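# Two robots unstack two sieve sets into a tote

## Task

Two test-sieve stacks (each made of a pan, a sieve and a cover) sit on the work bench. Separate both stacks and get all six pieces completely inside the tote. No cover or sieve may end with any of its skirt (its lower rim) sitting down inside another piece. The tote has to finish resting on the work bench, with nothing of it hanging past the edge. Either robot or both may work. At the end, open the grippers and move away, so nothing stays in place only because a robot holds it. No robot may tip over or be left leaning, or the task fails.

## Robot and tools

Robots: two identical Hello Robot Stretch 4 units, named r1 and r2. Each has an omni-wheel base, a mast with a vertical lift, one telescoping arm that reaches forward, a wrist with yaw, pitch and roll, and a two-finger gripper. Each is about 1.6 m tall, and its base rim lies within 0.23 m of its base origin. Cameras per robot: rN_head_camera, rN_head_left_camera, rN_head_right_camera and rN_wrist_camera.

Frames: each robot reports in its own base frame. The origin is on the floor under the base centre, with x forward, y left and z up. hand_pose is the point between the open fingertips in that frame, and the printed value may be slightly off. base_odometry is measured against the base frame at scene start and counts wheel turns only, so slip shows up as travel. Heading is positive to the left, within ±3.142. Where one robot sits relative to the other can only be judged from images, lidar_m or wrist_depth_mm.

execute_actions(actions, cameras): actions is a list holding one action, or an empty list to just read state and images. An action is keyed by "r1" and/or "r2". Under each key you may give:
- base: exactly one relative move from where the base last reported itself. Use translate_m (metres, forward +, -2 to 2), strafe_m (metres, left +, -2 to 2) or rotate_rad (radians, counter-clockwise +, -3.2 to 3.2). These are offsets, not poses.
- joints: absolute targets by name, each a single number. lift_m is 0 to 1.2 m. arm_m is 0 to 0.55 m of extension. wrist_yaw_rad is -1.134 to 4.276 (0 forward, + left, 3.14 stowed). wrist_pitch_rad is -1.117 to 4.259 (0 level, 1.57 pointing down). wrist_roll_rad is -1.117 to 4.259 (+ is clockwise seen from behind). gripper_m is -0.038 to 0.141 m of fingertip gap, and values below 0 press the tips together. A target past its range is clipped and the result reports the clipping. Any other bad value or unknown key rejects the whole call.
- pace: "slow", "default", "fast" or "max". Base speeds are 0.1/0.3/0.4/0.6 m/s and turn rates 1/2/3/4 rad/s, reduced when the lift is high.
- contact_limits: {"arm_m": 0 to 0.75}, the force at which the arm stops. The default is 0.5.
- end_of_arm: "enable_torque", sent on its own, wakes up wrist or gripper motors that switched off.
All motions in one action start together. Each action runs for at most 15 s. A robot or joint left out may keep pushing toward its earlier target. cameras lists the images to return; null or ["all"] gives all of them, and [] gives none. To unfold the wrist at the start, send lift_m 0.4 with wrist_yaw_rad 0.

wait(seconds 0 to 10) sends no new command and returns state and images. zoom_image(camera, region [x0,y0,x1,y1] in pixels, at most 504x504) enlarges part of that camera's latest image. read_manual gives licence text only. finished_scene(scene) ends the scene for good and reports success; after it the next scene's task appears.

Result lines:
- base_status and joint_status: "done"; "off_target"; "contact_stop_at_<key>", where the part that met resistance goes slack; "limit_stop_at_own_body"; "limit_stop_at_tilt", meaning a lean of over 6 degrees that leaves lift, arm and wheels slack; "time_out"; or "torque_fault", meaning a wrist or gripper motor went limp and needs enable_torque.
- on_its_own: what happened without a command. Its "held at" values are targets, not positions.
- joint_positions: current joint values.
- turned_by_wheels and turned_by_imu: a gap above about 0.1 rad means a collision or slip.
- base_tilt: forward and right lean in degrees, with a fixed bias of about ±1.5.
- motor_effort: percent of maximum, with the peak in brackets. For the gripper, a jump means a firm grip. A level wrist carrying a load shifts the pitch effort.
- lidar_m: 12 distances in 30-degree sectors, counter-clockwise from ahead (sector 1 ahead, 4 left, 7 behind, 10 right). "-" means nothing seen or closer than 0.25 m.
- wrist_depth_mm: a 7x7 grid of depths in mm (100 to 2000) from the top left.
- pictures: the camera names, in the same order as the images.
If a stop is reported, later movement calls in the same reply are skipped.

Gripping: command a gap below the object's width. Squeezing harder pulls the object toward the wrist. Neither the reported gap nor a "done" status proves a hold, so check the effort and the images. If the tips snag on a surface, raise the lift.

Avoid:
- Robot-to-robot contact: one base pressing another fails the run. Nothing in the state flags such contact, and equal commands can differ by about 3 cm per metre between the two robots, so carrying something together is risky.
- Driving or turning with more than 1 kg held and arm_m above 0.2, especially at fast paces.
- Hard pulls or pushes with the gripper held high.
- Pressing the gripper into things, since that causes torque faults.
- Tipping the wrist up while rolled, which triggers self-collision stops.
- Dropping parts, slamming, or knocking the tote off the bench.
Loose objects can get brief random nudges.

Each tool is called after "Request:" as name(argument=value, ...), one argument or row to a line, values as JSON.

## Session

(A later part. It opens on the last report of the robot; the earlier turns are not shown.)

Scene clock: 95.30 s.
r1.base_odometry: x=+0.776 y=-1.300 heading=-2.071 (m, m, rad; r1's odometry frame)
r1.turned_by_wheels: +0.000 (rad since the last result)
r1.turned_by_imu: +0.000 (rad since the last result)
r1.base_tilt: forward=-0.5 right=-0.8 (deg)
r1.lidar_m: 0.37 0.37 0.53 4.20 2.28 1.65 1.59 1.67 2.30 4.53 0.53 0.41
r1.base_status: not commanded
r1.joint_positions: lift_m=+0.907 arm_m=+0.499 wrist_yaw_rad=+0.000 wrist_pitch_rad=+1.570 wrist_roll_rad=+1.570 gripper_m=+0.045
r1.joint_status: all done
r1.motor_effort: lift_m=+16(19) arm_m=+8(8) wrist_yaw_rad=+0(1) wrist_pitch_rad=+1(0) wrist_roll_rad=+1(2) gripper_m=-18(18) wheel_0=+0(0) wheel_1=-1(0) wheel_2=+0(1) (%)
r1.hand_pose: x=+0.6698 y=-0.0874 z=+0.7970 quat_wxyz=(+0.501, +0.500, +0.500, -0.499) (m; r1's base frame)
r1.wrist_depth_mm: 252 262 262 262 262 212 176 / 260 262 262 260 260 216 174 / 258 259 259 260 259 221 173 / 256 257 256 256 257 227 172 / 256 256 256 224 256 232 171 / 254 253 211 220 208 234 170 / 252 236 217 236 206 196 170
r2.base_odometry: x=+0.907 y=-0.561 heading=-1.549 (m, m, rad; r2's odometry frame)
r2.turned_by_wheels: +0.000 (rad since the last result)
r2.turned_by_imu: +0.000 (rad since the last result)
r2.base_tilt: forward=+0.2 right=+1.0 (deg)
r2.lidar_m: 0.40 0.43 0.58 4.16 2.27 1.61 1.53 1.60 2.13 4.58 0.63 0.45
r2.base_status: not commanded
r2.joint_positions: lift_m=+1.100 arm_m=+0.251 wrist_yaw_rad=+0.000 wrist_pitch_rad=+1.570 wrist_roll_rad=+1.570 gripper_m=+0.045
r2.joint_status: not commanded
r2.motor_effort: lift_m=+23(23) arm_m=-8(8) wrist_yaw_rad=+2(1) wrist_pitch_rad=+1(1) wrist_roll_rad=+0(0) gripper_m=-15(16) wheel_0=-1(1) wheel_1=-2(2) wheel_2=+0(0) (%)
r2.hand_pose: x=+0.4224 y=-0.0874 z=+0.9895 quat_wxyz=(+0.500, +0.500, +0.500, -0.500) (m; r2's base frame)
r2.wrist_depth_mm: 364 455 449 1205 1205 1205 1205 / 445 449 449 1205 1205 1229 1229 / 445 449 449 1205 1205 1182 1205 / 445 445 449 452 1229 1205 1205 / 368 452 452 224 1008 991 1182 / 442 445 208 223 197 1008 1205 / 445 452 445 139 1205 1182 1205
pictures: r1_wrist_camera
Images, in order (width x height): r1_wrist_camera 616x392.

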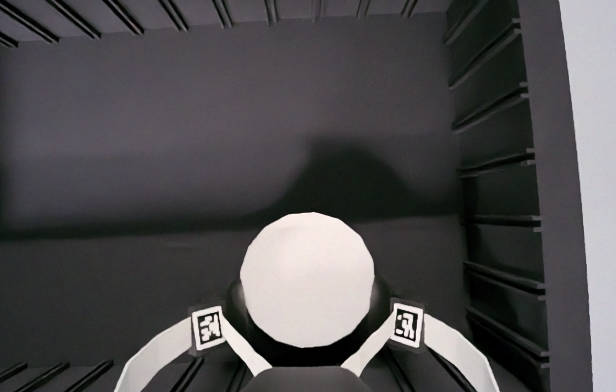

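Request:
execute_actions(
  actions=[
    {"r1":{"joints":{"gripper_m":0.095},"pace":"slow"}},
  ],
  cameras=[],
)

Request:
execute_actions(
  actions=[
    {"r1":{"joints":{"lift_m":1.1}}},
  ],
  cameras=["r1_wrist_camera"],
)

Request:
execute_actions(
  actions=[
    {"r1":{"joints":{"arm_m":0.371},"base":{"strafe_m":0.438}},"r2":{"base":{"strafe_m":-0.1}}},
  ],
  cameras=["r1_wrist_camera","r2_wrist_camera"],
)

Scene clock: 104.53 s.
r1.base_odometry: x=+0.776 y=-1.300 heading=-2.071 (m, m, rad; r1's odometry frame)
r1.turned_by_wheels: +0.000 (rad since the last result)
r1.turned_by_imu: +0.001 (rad since the last result)
r1.base_tilt: forward=-0.5 right=-0.9 (deg)
r1.lidar_m: 0.36 0.39 0.52 4.20 2.29 1.64 1.59 1.67 2.32 4.54 0.54 0.40
r1.base_status: not commanded
r1.joint_positions: lift_m=+0.907 arm_m=+0.499 wrist_yaw_rad=+0.000 wrist_pitch_rad=+1.570 wrist_roll_rad=+1.570 gripper_m=+0.095
r1.joint_status: all done
r1.motor_effort: lift_m=+16(16) arm_m=+8(7) wrist_yaw_rad=+1(2) wrist_pitch_rad=+1(0) wrist_roll_rad=+2(1) gripper_m=-3(13) wheel_0=+0(0) wheel_1=-1(1) wheel_2=+0(1) (%)
r1.hand_pose: x=+0.6698 y=-0.0874 z=+0.7970 quat_wxyz=(+0.501, +0.500, +0.500, -0.499) (m; r1's base frame)
r1.wrist_depth_mm: 252 262 262 262 263 211 176 / 260 259 259 260 260 216 174 / 258 258 258 259 259 220 173 / 257 258 258 257 258 226 172 / 255 256 256 235 256 231 171 / 254 255 216 233 215 235 170 / 252 249 226 149 216 203 171
r2.base_odometry: x=+0.907 y=-0.561 heading=-1.549 (m, m, rad; r2's odometry frame)
r2.turned_by_wheels: +0.000 (rad since the last result)
r2.turned_by_imu: +0.002 (rad since the last result)
r2.base_tilt: forward=+0.1 right=+0.8 (deg)
r2.lidar_m: 0.41 0.44 0.58 4.14 2.29 1.65 1.54 1.59 2.13 4.56 0.62 0.44
r2.base_status: not commanded
r2.joint_positions: lift_m=+1.100 arm_m=+0.251 wrist_yaw_rad=+0.000 wrist_pitch_rad=+1.570 wrist_roll_rad=+1.570 gripper_m=+0.045
r2.joint_status: not commanded
r2.motor_effort: lift_m=+23(23) arm_m=-8(8) wrist_yaw_rad=+1(1) wrist_pitch_rad=+1(0) wrist_roll_rad=+0(0) gripper_m=-14(15) wheel_0=-1(1) wheel_1=-2(2) wheel_2=+0(0) (%)
r2.hand_pose: x=+0.4224 y=-0.0874 z=+0.9895 quat_wxyz=(+0.500, +0.500, +0.500, -0.500) (m; r2's base frame)
r2.wrist_depth_mm: 362 449 449 1205 1205 1205 1205 / 445 452 455 1182 1205 1229 1205 / 442 449 449 1160 1205 1182 1229 / 442 445 449 449 1205 1205 1229 / 366 449 445 224 991 1008 1205 / 445 445 210 224 197 1008 1205 / 449 449 445 139 1182 1229 1229
pictures: none
No camera images: the call's "cameras" was empty. Leave "cameras" out to get every camera's image.

Scene clock: 106.43 s.
r1.base_odometry: x=+0.776 y=-1.300 heading=-2.071 (m, m, rad; r1's odometry frame)
r1.turned_by_wheels: +0.000 (rad since the last result)
r1.turned_by_imu: +0.000 (rad since the last result)
r1.base_tilt: forward=-0.6 right=-0.9 (deg)
r1.lidar_m: 0.34 0.39 0.52 4.18 2.27 1.63 1.58 1.67 2.28 4.54 0.56 0.36
r1.base_status: not commanded
r1.joint_positions: lift_m=+1.100 arm_m=+0.499 wrist_yaw_rad=+0.000 wrist_pitch_rad=+1.570 wrist_roll_rad=+1.570 gripper_m=+0.095
r1.joint_status: all done
r1.motor_effort: lift_m=+22(25) arm_m=+7(8) wrist_yaw_rad=+3(0) wrist_pitch_rad=+0(0) wrist_roll_rad=+1(2) gripper_m=-4(2) wheel_0=+0(0) wheel_1=+0(0) wheel_2=+0(1) (%)
r1.hand_pose: x=+0.6698 y=-0.0874 z=+0.9895 quat_wxyz=(+0.501, +0.500, +0.500, -0.499) (m; r1's base frame)
r1.wrist_depth_mm: 459 462 462 459 462 459 1229 / 373 392 382 402 384 462 1229 / 389 455 449 452 442 455 1229 / 384 449 452 452 452 452 1008 / 387 445 449 424 445 452 991 / 377 421 216 387 213 449 976 / 445 445 442 149 442 445 1182
r2.base_odometry: x=+0.907 y=-0.561 heading=-1.549 (m, m, rad; r2's odometry frame)
r2.turned_by_wheels: +0.000 (rad since the last result)
r2.turned_by_imu: +0.001 (rad since the last result)
r2.base_tilt: forward=+0.1 right=+0.7 (deg)
r2.lidar_m: 0.40 0.44 0.53 4.14 2.27 1.62 1.55 1.59 2.14 4.57 0.65 0.44
r2.base_status: not commanded
r2.joint_positions: lift_m=+1.100 arm_m=+0.251 wrist_yaw_rad=+0.000 wrist_pitch_rad=+1.570 wrist_roll_rad=+1.570 gripper_m=+0.045
r2.joint_status: not commanded
r2.motor_effort: lift_m=+23(23) arm_m=-8(8) wrist_yaw_rad=+1(1) wrist_pitch_rad=+1(2) wrist_roll_rad=+1(0) gripper_m=-15(15) wheel_0=-1(1) wheel_1=-2(2) wheel_2=+0(0) (%)
r2.hand_pose: x=+0.4224 y=-0.0874 z=+0.9895 quat_wxyz=(+0.500, +0.500, +0.500, -0.500) (m; r2's base frame)
r2.wrist_depth_mm: 364 449 452 1205 1182 1205 1255 / 449 449 452 1182 1205 1205 1205 / 445 445 449 1182 1182 1205 1255 / 442 449 449 449 1205 1205 1229 / 364 445 449 224 991 1008 1229 / 449 445 209 224 197 1008 1205 / 442 442 449 139 1182 1205 1205
pictures: r1_wrist_camera
Images, in order (width x height): r1_wrist_camera 616x392.

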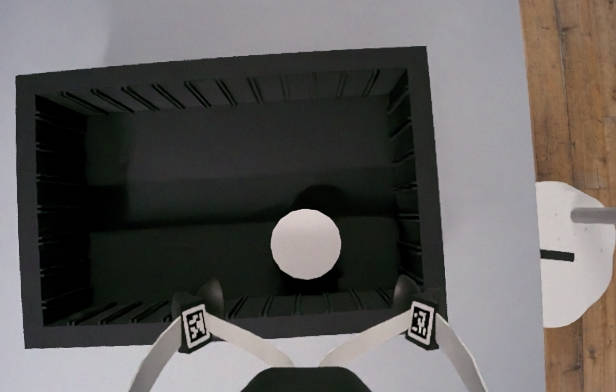

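Scene clock: 109.20 s.
r1.base_odometry: x=+1.161 y=-1.510 heading=-2.071 (m, m, rad; r1's odometry frame)
r1.turned_by_wheels: +0.000 (rad since the last result)
r1.turned_by_imu: +0.003 (rad since the last result)
r1.base_tilt: forward=-0.6 right=-0.8 (deg)
r1.lidar_m: 0.35 0.37 3.89 3.75 2.29 1.63 1.59 1.66 2.28 4.98 0.55 0.37
r1.base_status: done
r1.joint_positions: lift_m=+1.100 arm_m=+0.372 wrist_yaw_rad=+0.000 wrist_pitch_rad=+1.570 wrist_roll_rad=+1.570 gripper_m=+0.095
r1.joint_status: all done
r1.motor_effort: lift_m=+21(22) arm_m=-8(6) wrist_yaw_rad=+1(2) wrist_pitch_rad=+0(2) wrist_roll_rad=+1(1) gripper_m=-4(1) wheel_0=+2(8) wheel_1=+0(8) wheel_2=+0(0) (%)
r1.hand_pose: x=+0.5435 y=-0.0874 z=+0.9896 quat_wxyz=(+0.500, +0.500, +0.500, -0.500) (m; r1's base frame)
r1.wrist_depth_mm: 462 462 459 462 462 1229 1255 / 459 459 459 459 459 1205 1205 / 452 455 455 459 459 1205 1229 / 452 452 452 452 455 1008 1229 / 449 449 449 415 452 1008 1008 / 442 449 216 449 213 991 1205 / 445 445 445 150 442 1205 1205
r2.base_odometry: x=+0.808 y=-0.563 heading=-1.550 (m, m, rad; r2's odometry frame)
r2.turned_by_wheels: +0.000 (rad since the last result)
r2.turned_by_imu: +0.000 (rad since the last result)
r2.base_tilt: forward=+0.3 right=+0.9 (deg)
r2.lidar_m: 0.41 0.44 0.59 4.24 2.29 1.63 1.54 1.59 2.13 4.49 0.63 0.45
r2.base_status: done
r2.joint_positions: lift_m=+1.100 arm_m=+0.251 wrist_yaw_rad=+0.000 wrist_pitch_rad=+1.570 wrist_roll_rad=+1.570 gripper_m=+0.045
r2.joint_status: not commanded
r2.motor_effort: lift_m=+23(23) arm_m=-8(8) wrist_yaw_rad=+2(1) wrist_pitch_rad=+0(1) wrist_roll_rad=+0(0) gripper_m=-15(15) wheel_0=+1(7) wheel_1=-3(11) wheel_2=+0(1) (%)
r2.hand_pose: x=+0.4224 y=-0.0874 z=+0.9895 quat_wxyz=(+0.500, +0.500, +0.500, -0.500) (m; r2's base frame)
r2.wrist_depth_mm: 445 449 449 1205 1205 1205 1205 / 445 449 452 1205 1205 1229 1205 / 375 449 452 1205 1205 1205 1182 / 442 449 449 455 1205 1205 1205 / 442 445 445 224 991 1008 1205 / 442 424 210 224 197 991 1229 / 359 445 449 139 1182 1205 1205
pictures: r1_wrist_camera, r2_wrist_camera
Images, in order (width x height): r1_wrist_camera 616x392, r2_wrist_camera 616x392.

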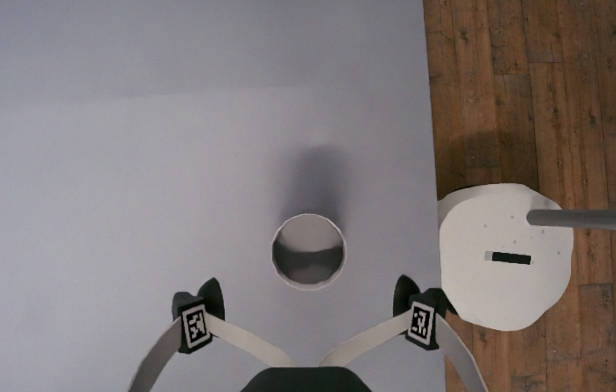

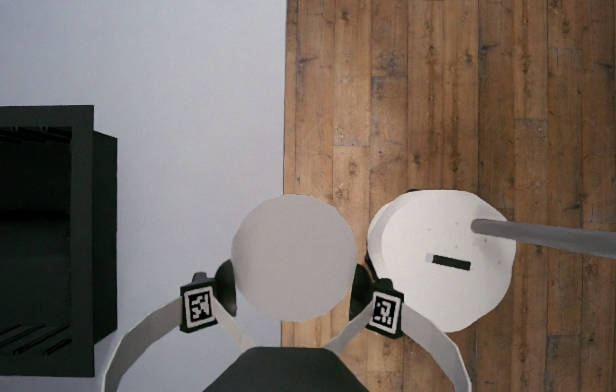

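Request:
execute_actions(
  actions=[
    {"r1":{"joints":{"lift_m":0.96}},"r2":{"joints":{"arm_m":0.52},"base":{"strafe_m":0.04}}},
  ],
  cameras=["r1_wrist_camera","r2_wrist_camera"],
)

Scene clock: 113.93 s.
r1.base_odometry: x=+1.161 y=-1.510 heading=-2.071 (m, m, rad; r1's odometry frame)
r1.turned_by_wheels: +0.000 (rad since the last result)
r1.turned_by_imu: +0.001 (rad since the last result)
r1.base_tilt: forward=-0.7 right=-1.0 (deg)
r1.lidar_m: 0.36 0.38 3.89 3.74 2.28 1.64 1.59 1.66 2.31 4.98 0.54 0.39
r1.base_status: not commanded
r1.joint_positions: lift_m=+0.960 arm_m=+0.372 wrist_yaw_rad=+0.000 wrist_pitch_rad=+1.570 wrist_roll_rad=+1.570 gripper_m=+0.095
r1.joint_status: all done
r1.motor_effort: lift_m=+16(19) arm_m=-8(8) wrist_yaw_rad=+1(2) wrist_pitch_rad=+0(0) wrist_roll_rad=+1(1) gripper_m=-1(4) wheel_0=+1(1) wheel_1=+0(0) wheel_2=+0(0) (%)
r1.hand_pose: x=+0.5435 y=-0.0874 z=+0.8499 quat_wxyz=(+0.500, +0.500, +0.500, -0.500) (m; r1's base frame)
r1.wrist_depth_mm: 319 320 320 319 319 1098 1078 / 317 317 317 317 317 319 1098 / 314 317 315 314 315 319 1060 / 312 312 314 315 314 315 866 / 312 310 310 277 312 312 854 / 309 307 216 276 214 310 854 / 307 307 307 150 307 307 1060
r2.base_odometry: x=+0.847 y=-0.562 heading=-1.549 (m, m, rad; r2's odometry frame)
r2.turned_by_wheels: +0.000 (rad since the last result)
r2.turned_by_imu: +0.002 (rad since the last result)
r2.base_tilt: forward=+0.1 right=+0.9 (deg)
r2.lidar_m: 0.41 0.42 0.59 4.20 2.31 1.63 1.54 1.61 2.11 4.51 0.63 0.45
r2.base_status: done
r2.joint_positions: lift_m=+1.100 arm_m=+0.519 wrist_yaw_rad=+0.000 wrist_pitch_rad=+1.570 wrist_roll_rad=+1.570 gripper_m=+0.045
r2.joint_status: all done
r2.motor_effort: lift_m=+23(23) arm_m=+7(9) wrist_yaw_rad=+1(2) wrist_pitch_rad=+0(2) wrist_roll_rad=+0(0) gripper_m=-16(14) wheel_0=+0(8) wheel_1=+3(11) wheel_2=+0(0) (%)
r2.hand_pose: x=+0.6898 y=-0.0874 z=+0.9895 quat_wxyz=(+0.501, +0.500, +0.500, -0.499) (m; r2's base frame)
r2.wrist_depth_mm: 445 449 452 455 455 462 1182 / 377 384 384 389 459 455 1205 / 442 436 449 449 452 455 1205 / 442 442 445 366 452 455 1205 / 442 442 445 224 452 459 991 / 424 439 209 224 197 455 1008 / 445 359 359 139 452 455 1229
pictures: r1_wrist_camera, r2_wrist_camera
Images, in order (width x height): r1_wrist_camera 616x392, r2_wrist_camera 616x392.

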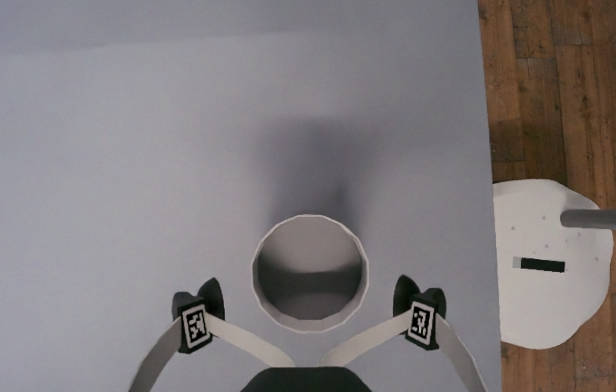

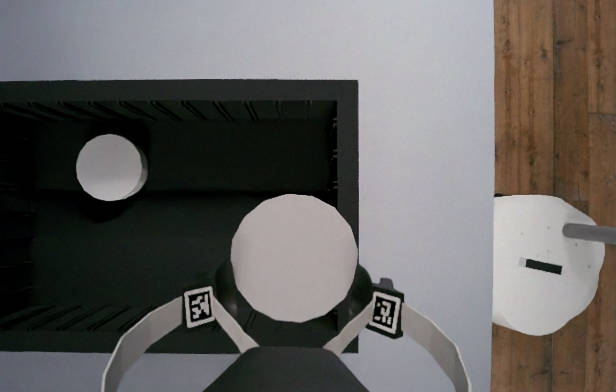

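Request:
execute_actions(
  actions=[
    {"r1":{"joints":{"lift_m":0.932}},"r2":{"joints":{"arm_m":0.53},"base":{"translate_m":0.05}}},
  ],
  cameras=[],
)

Request:
execute_actions(
  actions=[
    {"r1":{"joints":{"gripper_m":0.045}},"r2":{"base":{"strafe_m":0.025},"joints":{"lift_m":1.0},"pace":"slow"}},
  ],
  cameras=["r1_wrist_camera","r2_wrist_camera"],
)

Scene clock: 121.87 s.
r1.base_odometry: x=+1.161 y=-1.510 heading=-2.071 (m, m, rad; r1's odometry frame)
r1.turned_by_wheels: +0.000 (rad since the last result)
r1.turned_by_imu: +0.001 (rad since the last result)
r1.base_tilt: forward=-0.6 right=-1.0 (deg)
r1.lidar_m: 0.36 0.38 3.90 3.76 2.28 1.64 1.59 1.66 2.28 4.98 0.52 0.39
r1.base_status: not commanded
r1.joint_positions: lift_m=+0.932 arm_m=+0.372 wrist_yaw_rad=+0.000 wrist_pitch_rad=+1.570 wrist_roll_rad=+1.570 gripper_m=+0.095
r1.joint_status: all done
r1.motor_effort: lift_m=+16(16) arm_m=-8(8) wrist_yaw_rad=+2(3) wrist_pitch_rad=+1(1) wrist_roll_rad=+1(1) gripper_m=-3(2) wheel_0=+1(2) wheel_1=+0(0) wheel_2=+0(0) (%)
r1.hand_pose: x=+0.5435 y=-0.0874 z=+0.8220 quat_wxyz=(+0.500, +0.500, +0.500, -0.500) (m; r1's base frame)
r1.wrist_depth_mm: 290 290 289 291 291 291 1060 / 289 289 289 290 289 290 1078 / 286 287 287 287 287 287 1060 / 285 283 285 286 285 287 831 / 283 283 283 250 283 285 820 / 282 279 216 248 214 283 820 / 279 279 281 150 279 281 1025
r2.base_odometry: x=+0.849 y=-0.612 heading=-1.549 (m, m, rad; r2's odometry frame)
r2.turned_by_wheels: +0.001 (rad since the last result)
r2.turned_by_imu: +0.002 (rad since the last result)
r2.base_tilt: forward=+0.0 right=+0.8 (deg)
r2.lidar_m: 0.37 0.39 0.51 4.21 2.37 1.69 1.59 1.65 2.22 4.53 0.54 0.40
r2.base_status: done
r2.joint_positions: lift_m=+1.100 arm_m=+0.529 wrist_yaw_rad=+0.000 wrist_pitch_rad=+1.570 wrist_roll_rad=+1.570 gripper_m=+0.045
r2.joint_status: all done
r2.motor_effort: lift_m=+23(24) arm_m=+7(9) wrist_yaw_rad=+2(2) wrist_pitch_rad=+0(3) wrist_roll_rad=+0(0) gripper_m=-15(16) wheel_0=+3(7) wheel_1=+4(9) wheel_2=+0(12) (%)
r2.hand_pose: x=+0.6999 y=-0.0874 z=+0.9895 quat_wxyz=(+0.500, +0.500, +0.500, -0.500) (m; r2's base frame)
r2.wrist_depth_mm: 445 452 449 455 455 459 1205 / 366 373 375 377 455 459 1205 / 394 427 445 449 449 455 1255 / 397 449 445 452 452 459 1229 / 392 445 442 224 449 452 1008 / 379 442 208 223 198 449 1008 / 399 359 362 139 452 452 1182
pictures: none
No camera images: the call's "cameras" was empty. Leave "cameras" out to get every camera's image.

Scene clock: 123.57 s.
r1.base_odometry: x=+1.161 y=-1.510 heading=-2.071 (m, m, rad; r1's odometry frame)
r1.turned_by_wheels: +0.000 (rad since the last result)
r1.turned_by_imu: +0.000 (rad since the last result)
r1.base_tilt: forward=-0.7 right=-0.8 (deg)
r1.lidar_m: 0.36 0.39 3.91 3.75 2.26 1.63 1.59 1.66 2.32 4.98 0.52 0.39
r1.base_status: not commanded
r1.joint_positions: lift_m=+0.932 arm_m=+0.372 wrist_yaw_rad=+0.000 wrist_pitch_rad=+1.570 wrist_roll_rad=+1.570 gripper_m=+0.045
r1.joint_status: all done
r1.motor_effort: lift_m=+16(16) arm_m=-8(8) wrist_yaw_rad=+2(3) wrist_pitch_rad=+1(1) wrist_roll_rad=+2(1) gripper_m=-18(18) wheel_0=+1(1) wheel_1=+0(0) wheel_2=+0(0) (%)
r1.hand_pose: x=+0.5435 y=-0.0874 z=+0.8220 quat_wxyz=(+0.500, +0.500, +0.500, -0.500) (m; r1's base frame)
r1.wrist_depth_mm: 289 290 290 290 290 291 1060 / 287 289 289 287 289 290 1060 / 286 286 286 287 287 287 1060 / 285 286 285 286 285 285 831 / 282 282 283 245 283 283 842 / 282 282 225 242 213 282 820 / 279 279 278 279 278 281 1025
r2.base_odometry: x=+0.873 y=-0.611 heading=-1.549 (m, m, rad; r2's odometry frame)
r2.turned_by_wheels: +0.000 (rad since the last result)
r2.turned_by_imu: +0.001 (rad since the last result)
r2.base_tilt: forward=+0.4 right=+0.7 (deg)
r2.lidar_m: 0.35 0.37 0.51 4.18 2.38 1.68 1.59 1.65 2.23 4.54 0.58 0.39
r2.base_status: done
r2.joint_positions: lift_m=+1.000 arm_m=+0.529 wrist_yaw_rad=+0.000 wrist_pitch_rad=+1.570 wrist_roll_rad=+1.570 gripper_m=+0.045
r2.joint_status: all done
r2.motor_effort: lift_m=+17(21) arm_m=+7(7) wrist_yaw_rad=+2(1) wrist_pitch_rad=+1(1) wrist_roll_rad=+0(0) gripper_m=-15(15) wheel_0=-3(6) wheel_1=+4(8) wheel_2=+0(1) (%)
r2.hand_pose: x=+0.6999 y=-0.0874 z=+0.8900 quat_wxyz=(+0.500, +0.500, +0.500, -0.500) (m; r2's base frame)
r2.wrist_depth_mm: 264 270 273 274 274 357 359 / 345 342 351 351 325 357 359 / 345 327 349 353 353 355 357 / 349 347 349 349 351 357 355 / 345 347 347 224 349 355 355 / 343 347 208 224 198 355 355 / 260 260 263 139 266 353 353
pictures: r1_wrist_camera, r2_wrist_camera
Images, in order (width x height): r1_wrist_camera 616x392, r2_wrist_camera 616x392.

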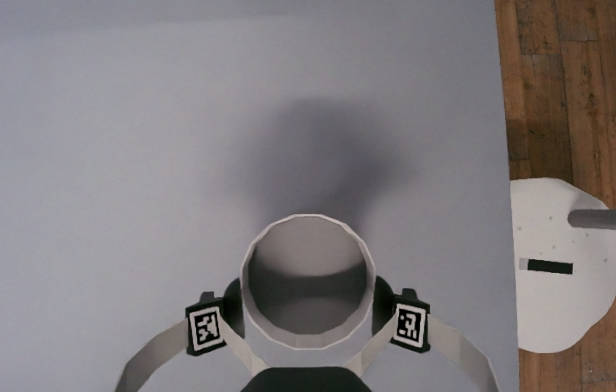

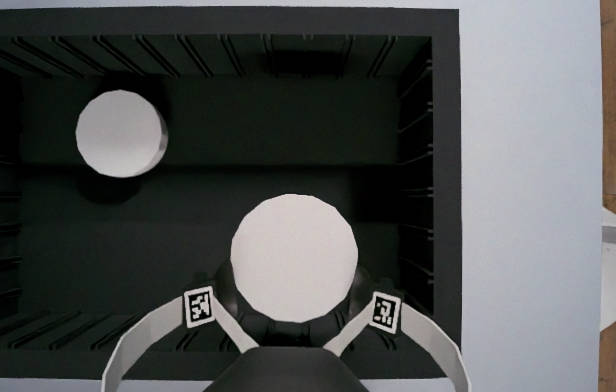

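Request:
execute_actions(
  actions=[
    {"r1":{"joints":{"lift_m":1.1},"pace":"slow"},"r2":{"base":{"strafe_m":0.013},"joints":{"lift_m":0.94,"arm_m":0.52},"pace":"slow"}},
  ],
  cameras=["r1_wrist_camera","r2_wrist_camera"],
)

Scene clock: 131.10 s.
r1.base_odometry: x=+1.161 y=-1.510 heading=-2.071 (m, m, rad; r1's odometry frame)
r1.turned_by_wheels: +0.000 (rad since the last result)
r1.turned_by_imu: +0.001 (rad since the last result)
r1.base_tilt: forward=-0.6 right=-0.9 (deg)
r1.lidar_m: 0.36 0.38 3.91 3.75 2.27 1.61 1.60 1.69 2.30 4.98 0.55 0.38
r1.base_status: not commanded
r1.joint_positions: lift_m=+1.100 arm_m=+0.372 wrist_yaw_rad=+0.000 wrist_pitch_rad=+1.570 wrist_roll_rad=+1.570 gripper_m=+0.045
r1.joint_status: all done
r1.motor_effort: lift_m=+23(22) arm_m=-8(8) wrist_yaw_rad=+2(2) wrist_pitch_rad=+1(0) wrist_roll_rad=+1(1) gripper_m=-17(19) wheel_0=+1(1) wheel_1=+0(0) wheel_2=+0(0) (%)
r1.hand_pose: x=+0.5435 y=-0.0874 z=+0.9894 quat_wxyz=(+0.500, +0.500, +0.500, -0.500) (m; r1's base frame)
r1.wrist_depth_mm: 462 459 459 462 462 1229 1255 / 455 459 455 455 459 1205 1229 / 452 455 452 455 452 1205 1205 / 452 449 452 452 452 1025 1205 / 445 449 449 245 449 991 991 / 445 445 225 243 213 991 1205 / 445 442 442 442 445 1182 1205
r2.base_odometry: x=+0.886 y=-0.611 heading=-1.548 (m, m, rad; r2's odometry frame)
r2.turned_by_wheels: +0.000 (rad since the last result)
r2.turned_by_imu: +0.002 (rad since the last result)
r2.base_tilt: forward=+0.2 right=+1.0 (deg)
r2.lidar_m: 0.35 0.37 0.50 4.17 2.38 1.69 1.59 1.66 2.21 4.55 0.59 0.39
r2.base_status: done
r2.joint_positions: lift_m=+0.940 arm_m=+0.521 wrist_yaw_rad=+0.000 wrist_pitch_rad=+1.570 wrist_roll_rad=+1.570 gripper_m=+0.045
r2.joint_status: all done
r2.motor_effort: lift_m=+17(18) arm_m=-8(9) wrist_yaw_rad=+1(2) wrist_pitch_rad=+0(1) wrist_roll_rad=+0(0) gripper_m=-14(15) wheel_0=-3(7) wheel_1=+4(8) wheel_2=+0(0) (%)
r2.hand_pose: x=+0.6925 y=-0.0874 z=+0.8300 quat_wxyz=(+0.500, +0.500, +0.500, -0.500) (m; r2's base frame)
r2.wrist_depth_mm: 279 279 285 283 266 225 301 / 267 290 289 293 294 227 300 / 266 287 290 291 293 227 298 / 287 290 290 291 291 227 297 / 287 289 289 224 293 227 296 / 285 287 208 224 198 226 296 / 213 202 210 139 210 207 296
pictures: r1_wrist_camera, r2_wrist_camera
Images, in order (width x height): r1_wrist_camera 616x392, r2_wrist_camera 616x392.

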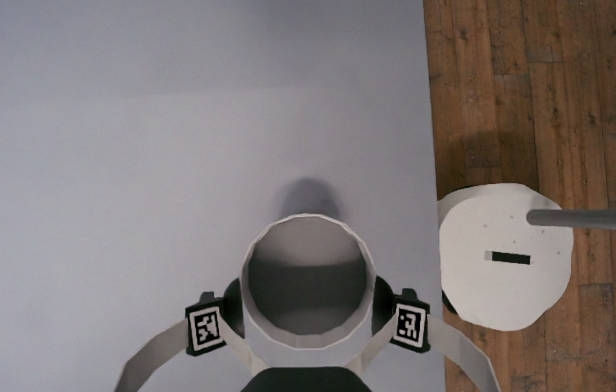

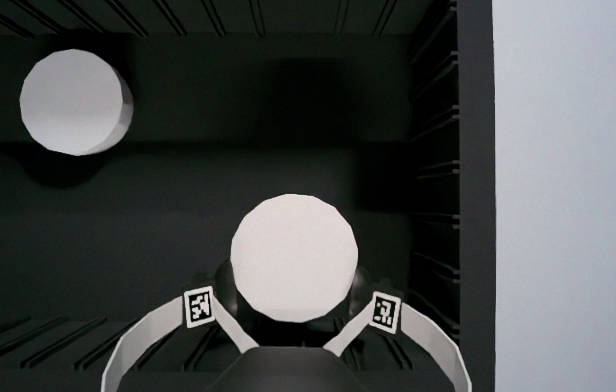

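Request:
execute_actions(
  actions=[
    {"r1":{"base":{"strafe_m":-0.54},"joints":{"arm_m":0.22},"pace":"slow"},"r2":{"joints":{"lift_m":0.907},"pace":"slow"}},
  ],
  cameras=["r1_wrist_camera","r2_wrist_camera"],
)

Scene clock: 141.10 s.
r1.base_odometry: x=+0.687 y=-1.252 heading=-2.071 (m, m, rad; r1's odometry frame)
r1.turned_by_wheels: +0.000 (rad since the last result)
r1.turned_by_imu: -0.001 (rad since the last result)
r1.base_tilt: forward=-0.6 right=-0.9 (deg)
r1.lidar_m: 0.36 0.40 0.53 4.28 2.25 1.67 1.60 1.68 2.32 4.43 0.54 0.40
r1.base_status: done
r1.joint_positions: lift_m=+1.100 arm_m=+0.221 wrist_yaw_rad=+0.000 wrist_pitch_rad=+1.570 wrist_roll_rad=+1.570 gripper_m=+0.045
r1.joint_status: all done
r1.motor_effort: lift_m=+22(22) arm_m=-8(9) wrist_yaw_rad=+2(2) wrist_pitch_rad=-2(1) wrist_roll_rad=+0(0) gripper_m=-18(18) wheel_0=+1(2) wheel_1=+0(5) wheel_2=-1(2) (%)
r1.hand_pose: x=+0.3925 y=-0.0874 z=+0.9894 quat_wxyz=(+0.500, +0.500, +0.500, -0.500) (m; r1's base frame)
r1.wrist_depth_mm: 459 455 462 1229 1229 1229 1205 / 459 459 459 1205 1229 1255 1255 / 452 455 455 1205 1205 1205 1205 / 418 427 452 455 1205 1229 1229 / 442 442 445 245 991 991 1205 / 445 442 224 243 214 1008 1205 / 433 418 445 445 1205 1182 1182
r2.base_odometry: x=+0.886 y=-0.611 heading=-1.548 (m, m, rad; r2's odometry frame)
r2.turned_by_wheels: +0.000 (rad since the last result)
r2.turned_by_imu: +0.003 (rad since the last result)
r2.base_tilt: forward=+0.2 right=+0.8 (deg)
r2.lidar_m: 0.35 0.39 0.53 4.18 2.37 1.69 1.58 1.64 2.18 4.56 0.56 0.40
r2.base_status: not commanded
r2.joint_positions: lift_m=+0.907 arm_m=+0.521 wrist_yaw_rad=+0.000 wrist_pitch_rad=+1.570 wrist_roll_rad=+1.570 gripper_m=+0.045
r2.joint_status: all done
r2.motor_effort: lift_m=+17(16) arm_m=-8(8) wrist_yaw_rad=+0(1) wrist_pitch_rad=+0(1) wrist_roll_rad=+0(0) gripper_m=-15(13) wheel_0=-2(2) wheel_1=+4(4) wheel_2=+0(0) (%)
r2.hand_pose: x=+0.6925 y=-0.0874 z=+0.7970 quat_wxyz=(+0.500, +0.500, +0.500, -0.500) (m; r2's base frame)
r2.wrist_depth_mm: 253 256 258 258 260 177 266 / 234 256 258 260 260 180 265 / 236 257 256 258 259 180 265 / 254 256 256 258 259 179 264 / 254 254 255 224 259 180 264 / 253 254 208 225 197 178 262 / 213 197 210 139 210 174 263
pictures: r1_wrist_camera, r2_wrist_camera
Images, in order (width x height): r1_wrist_camera 616x392, r2_wrist_camera 616x392.

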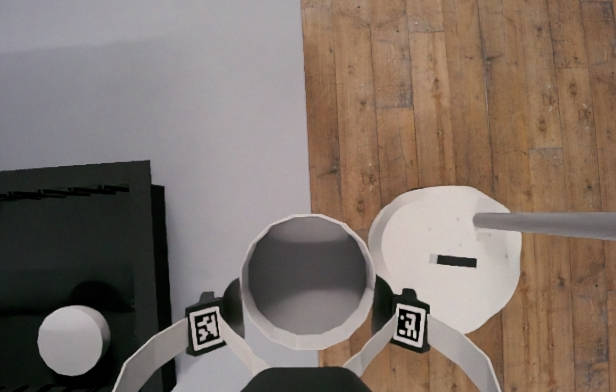

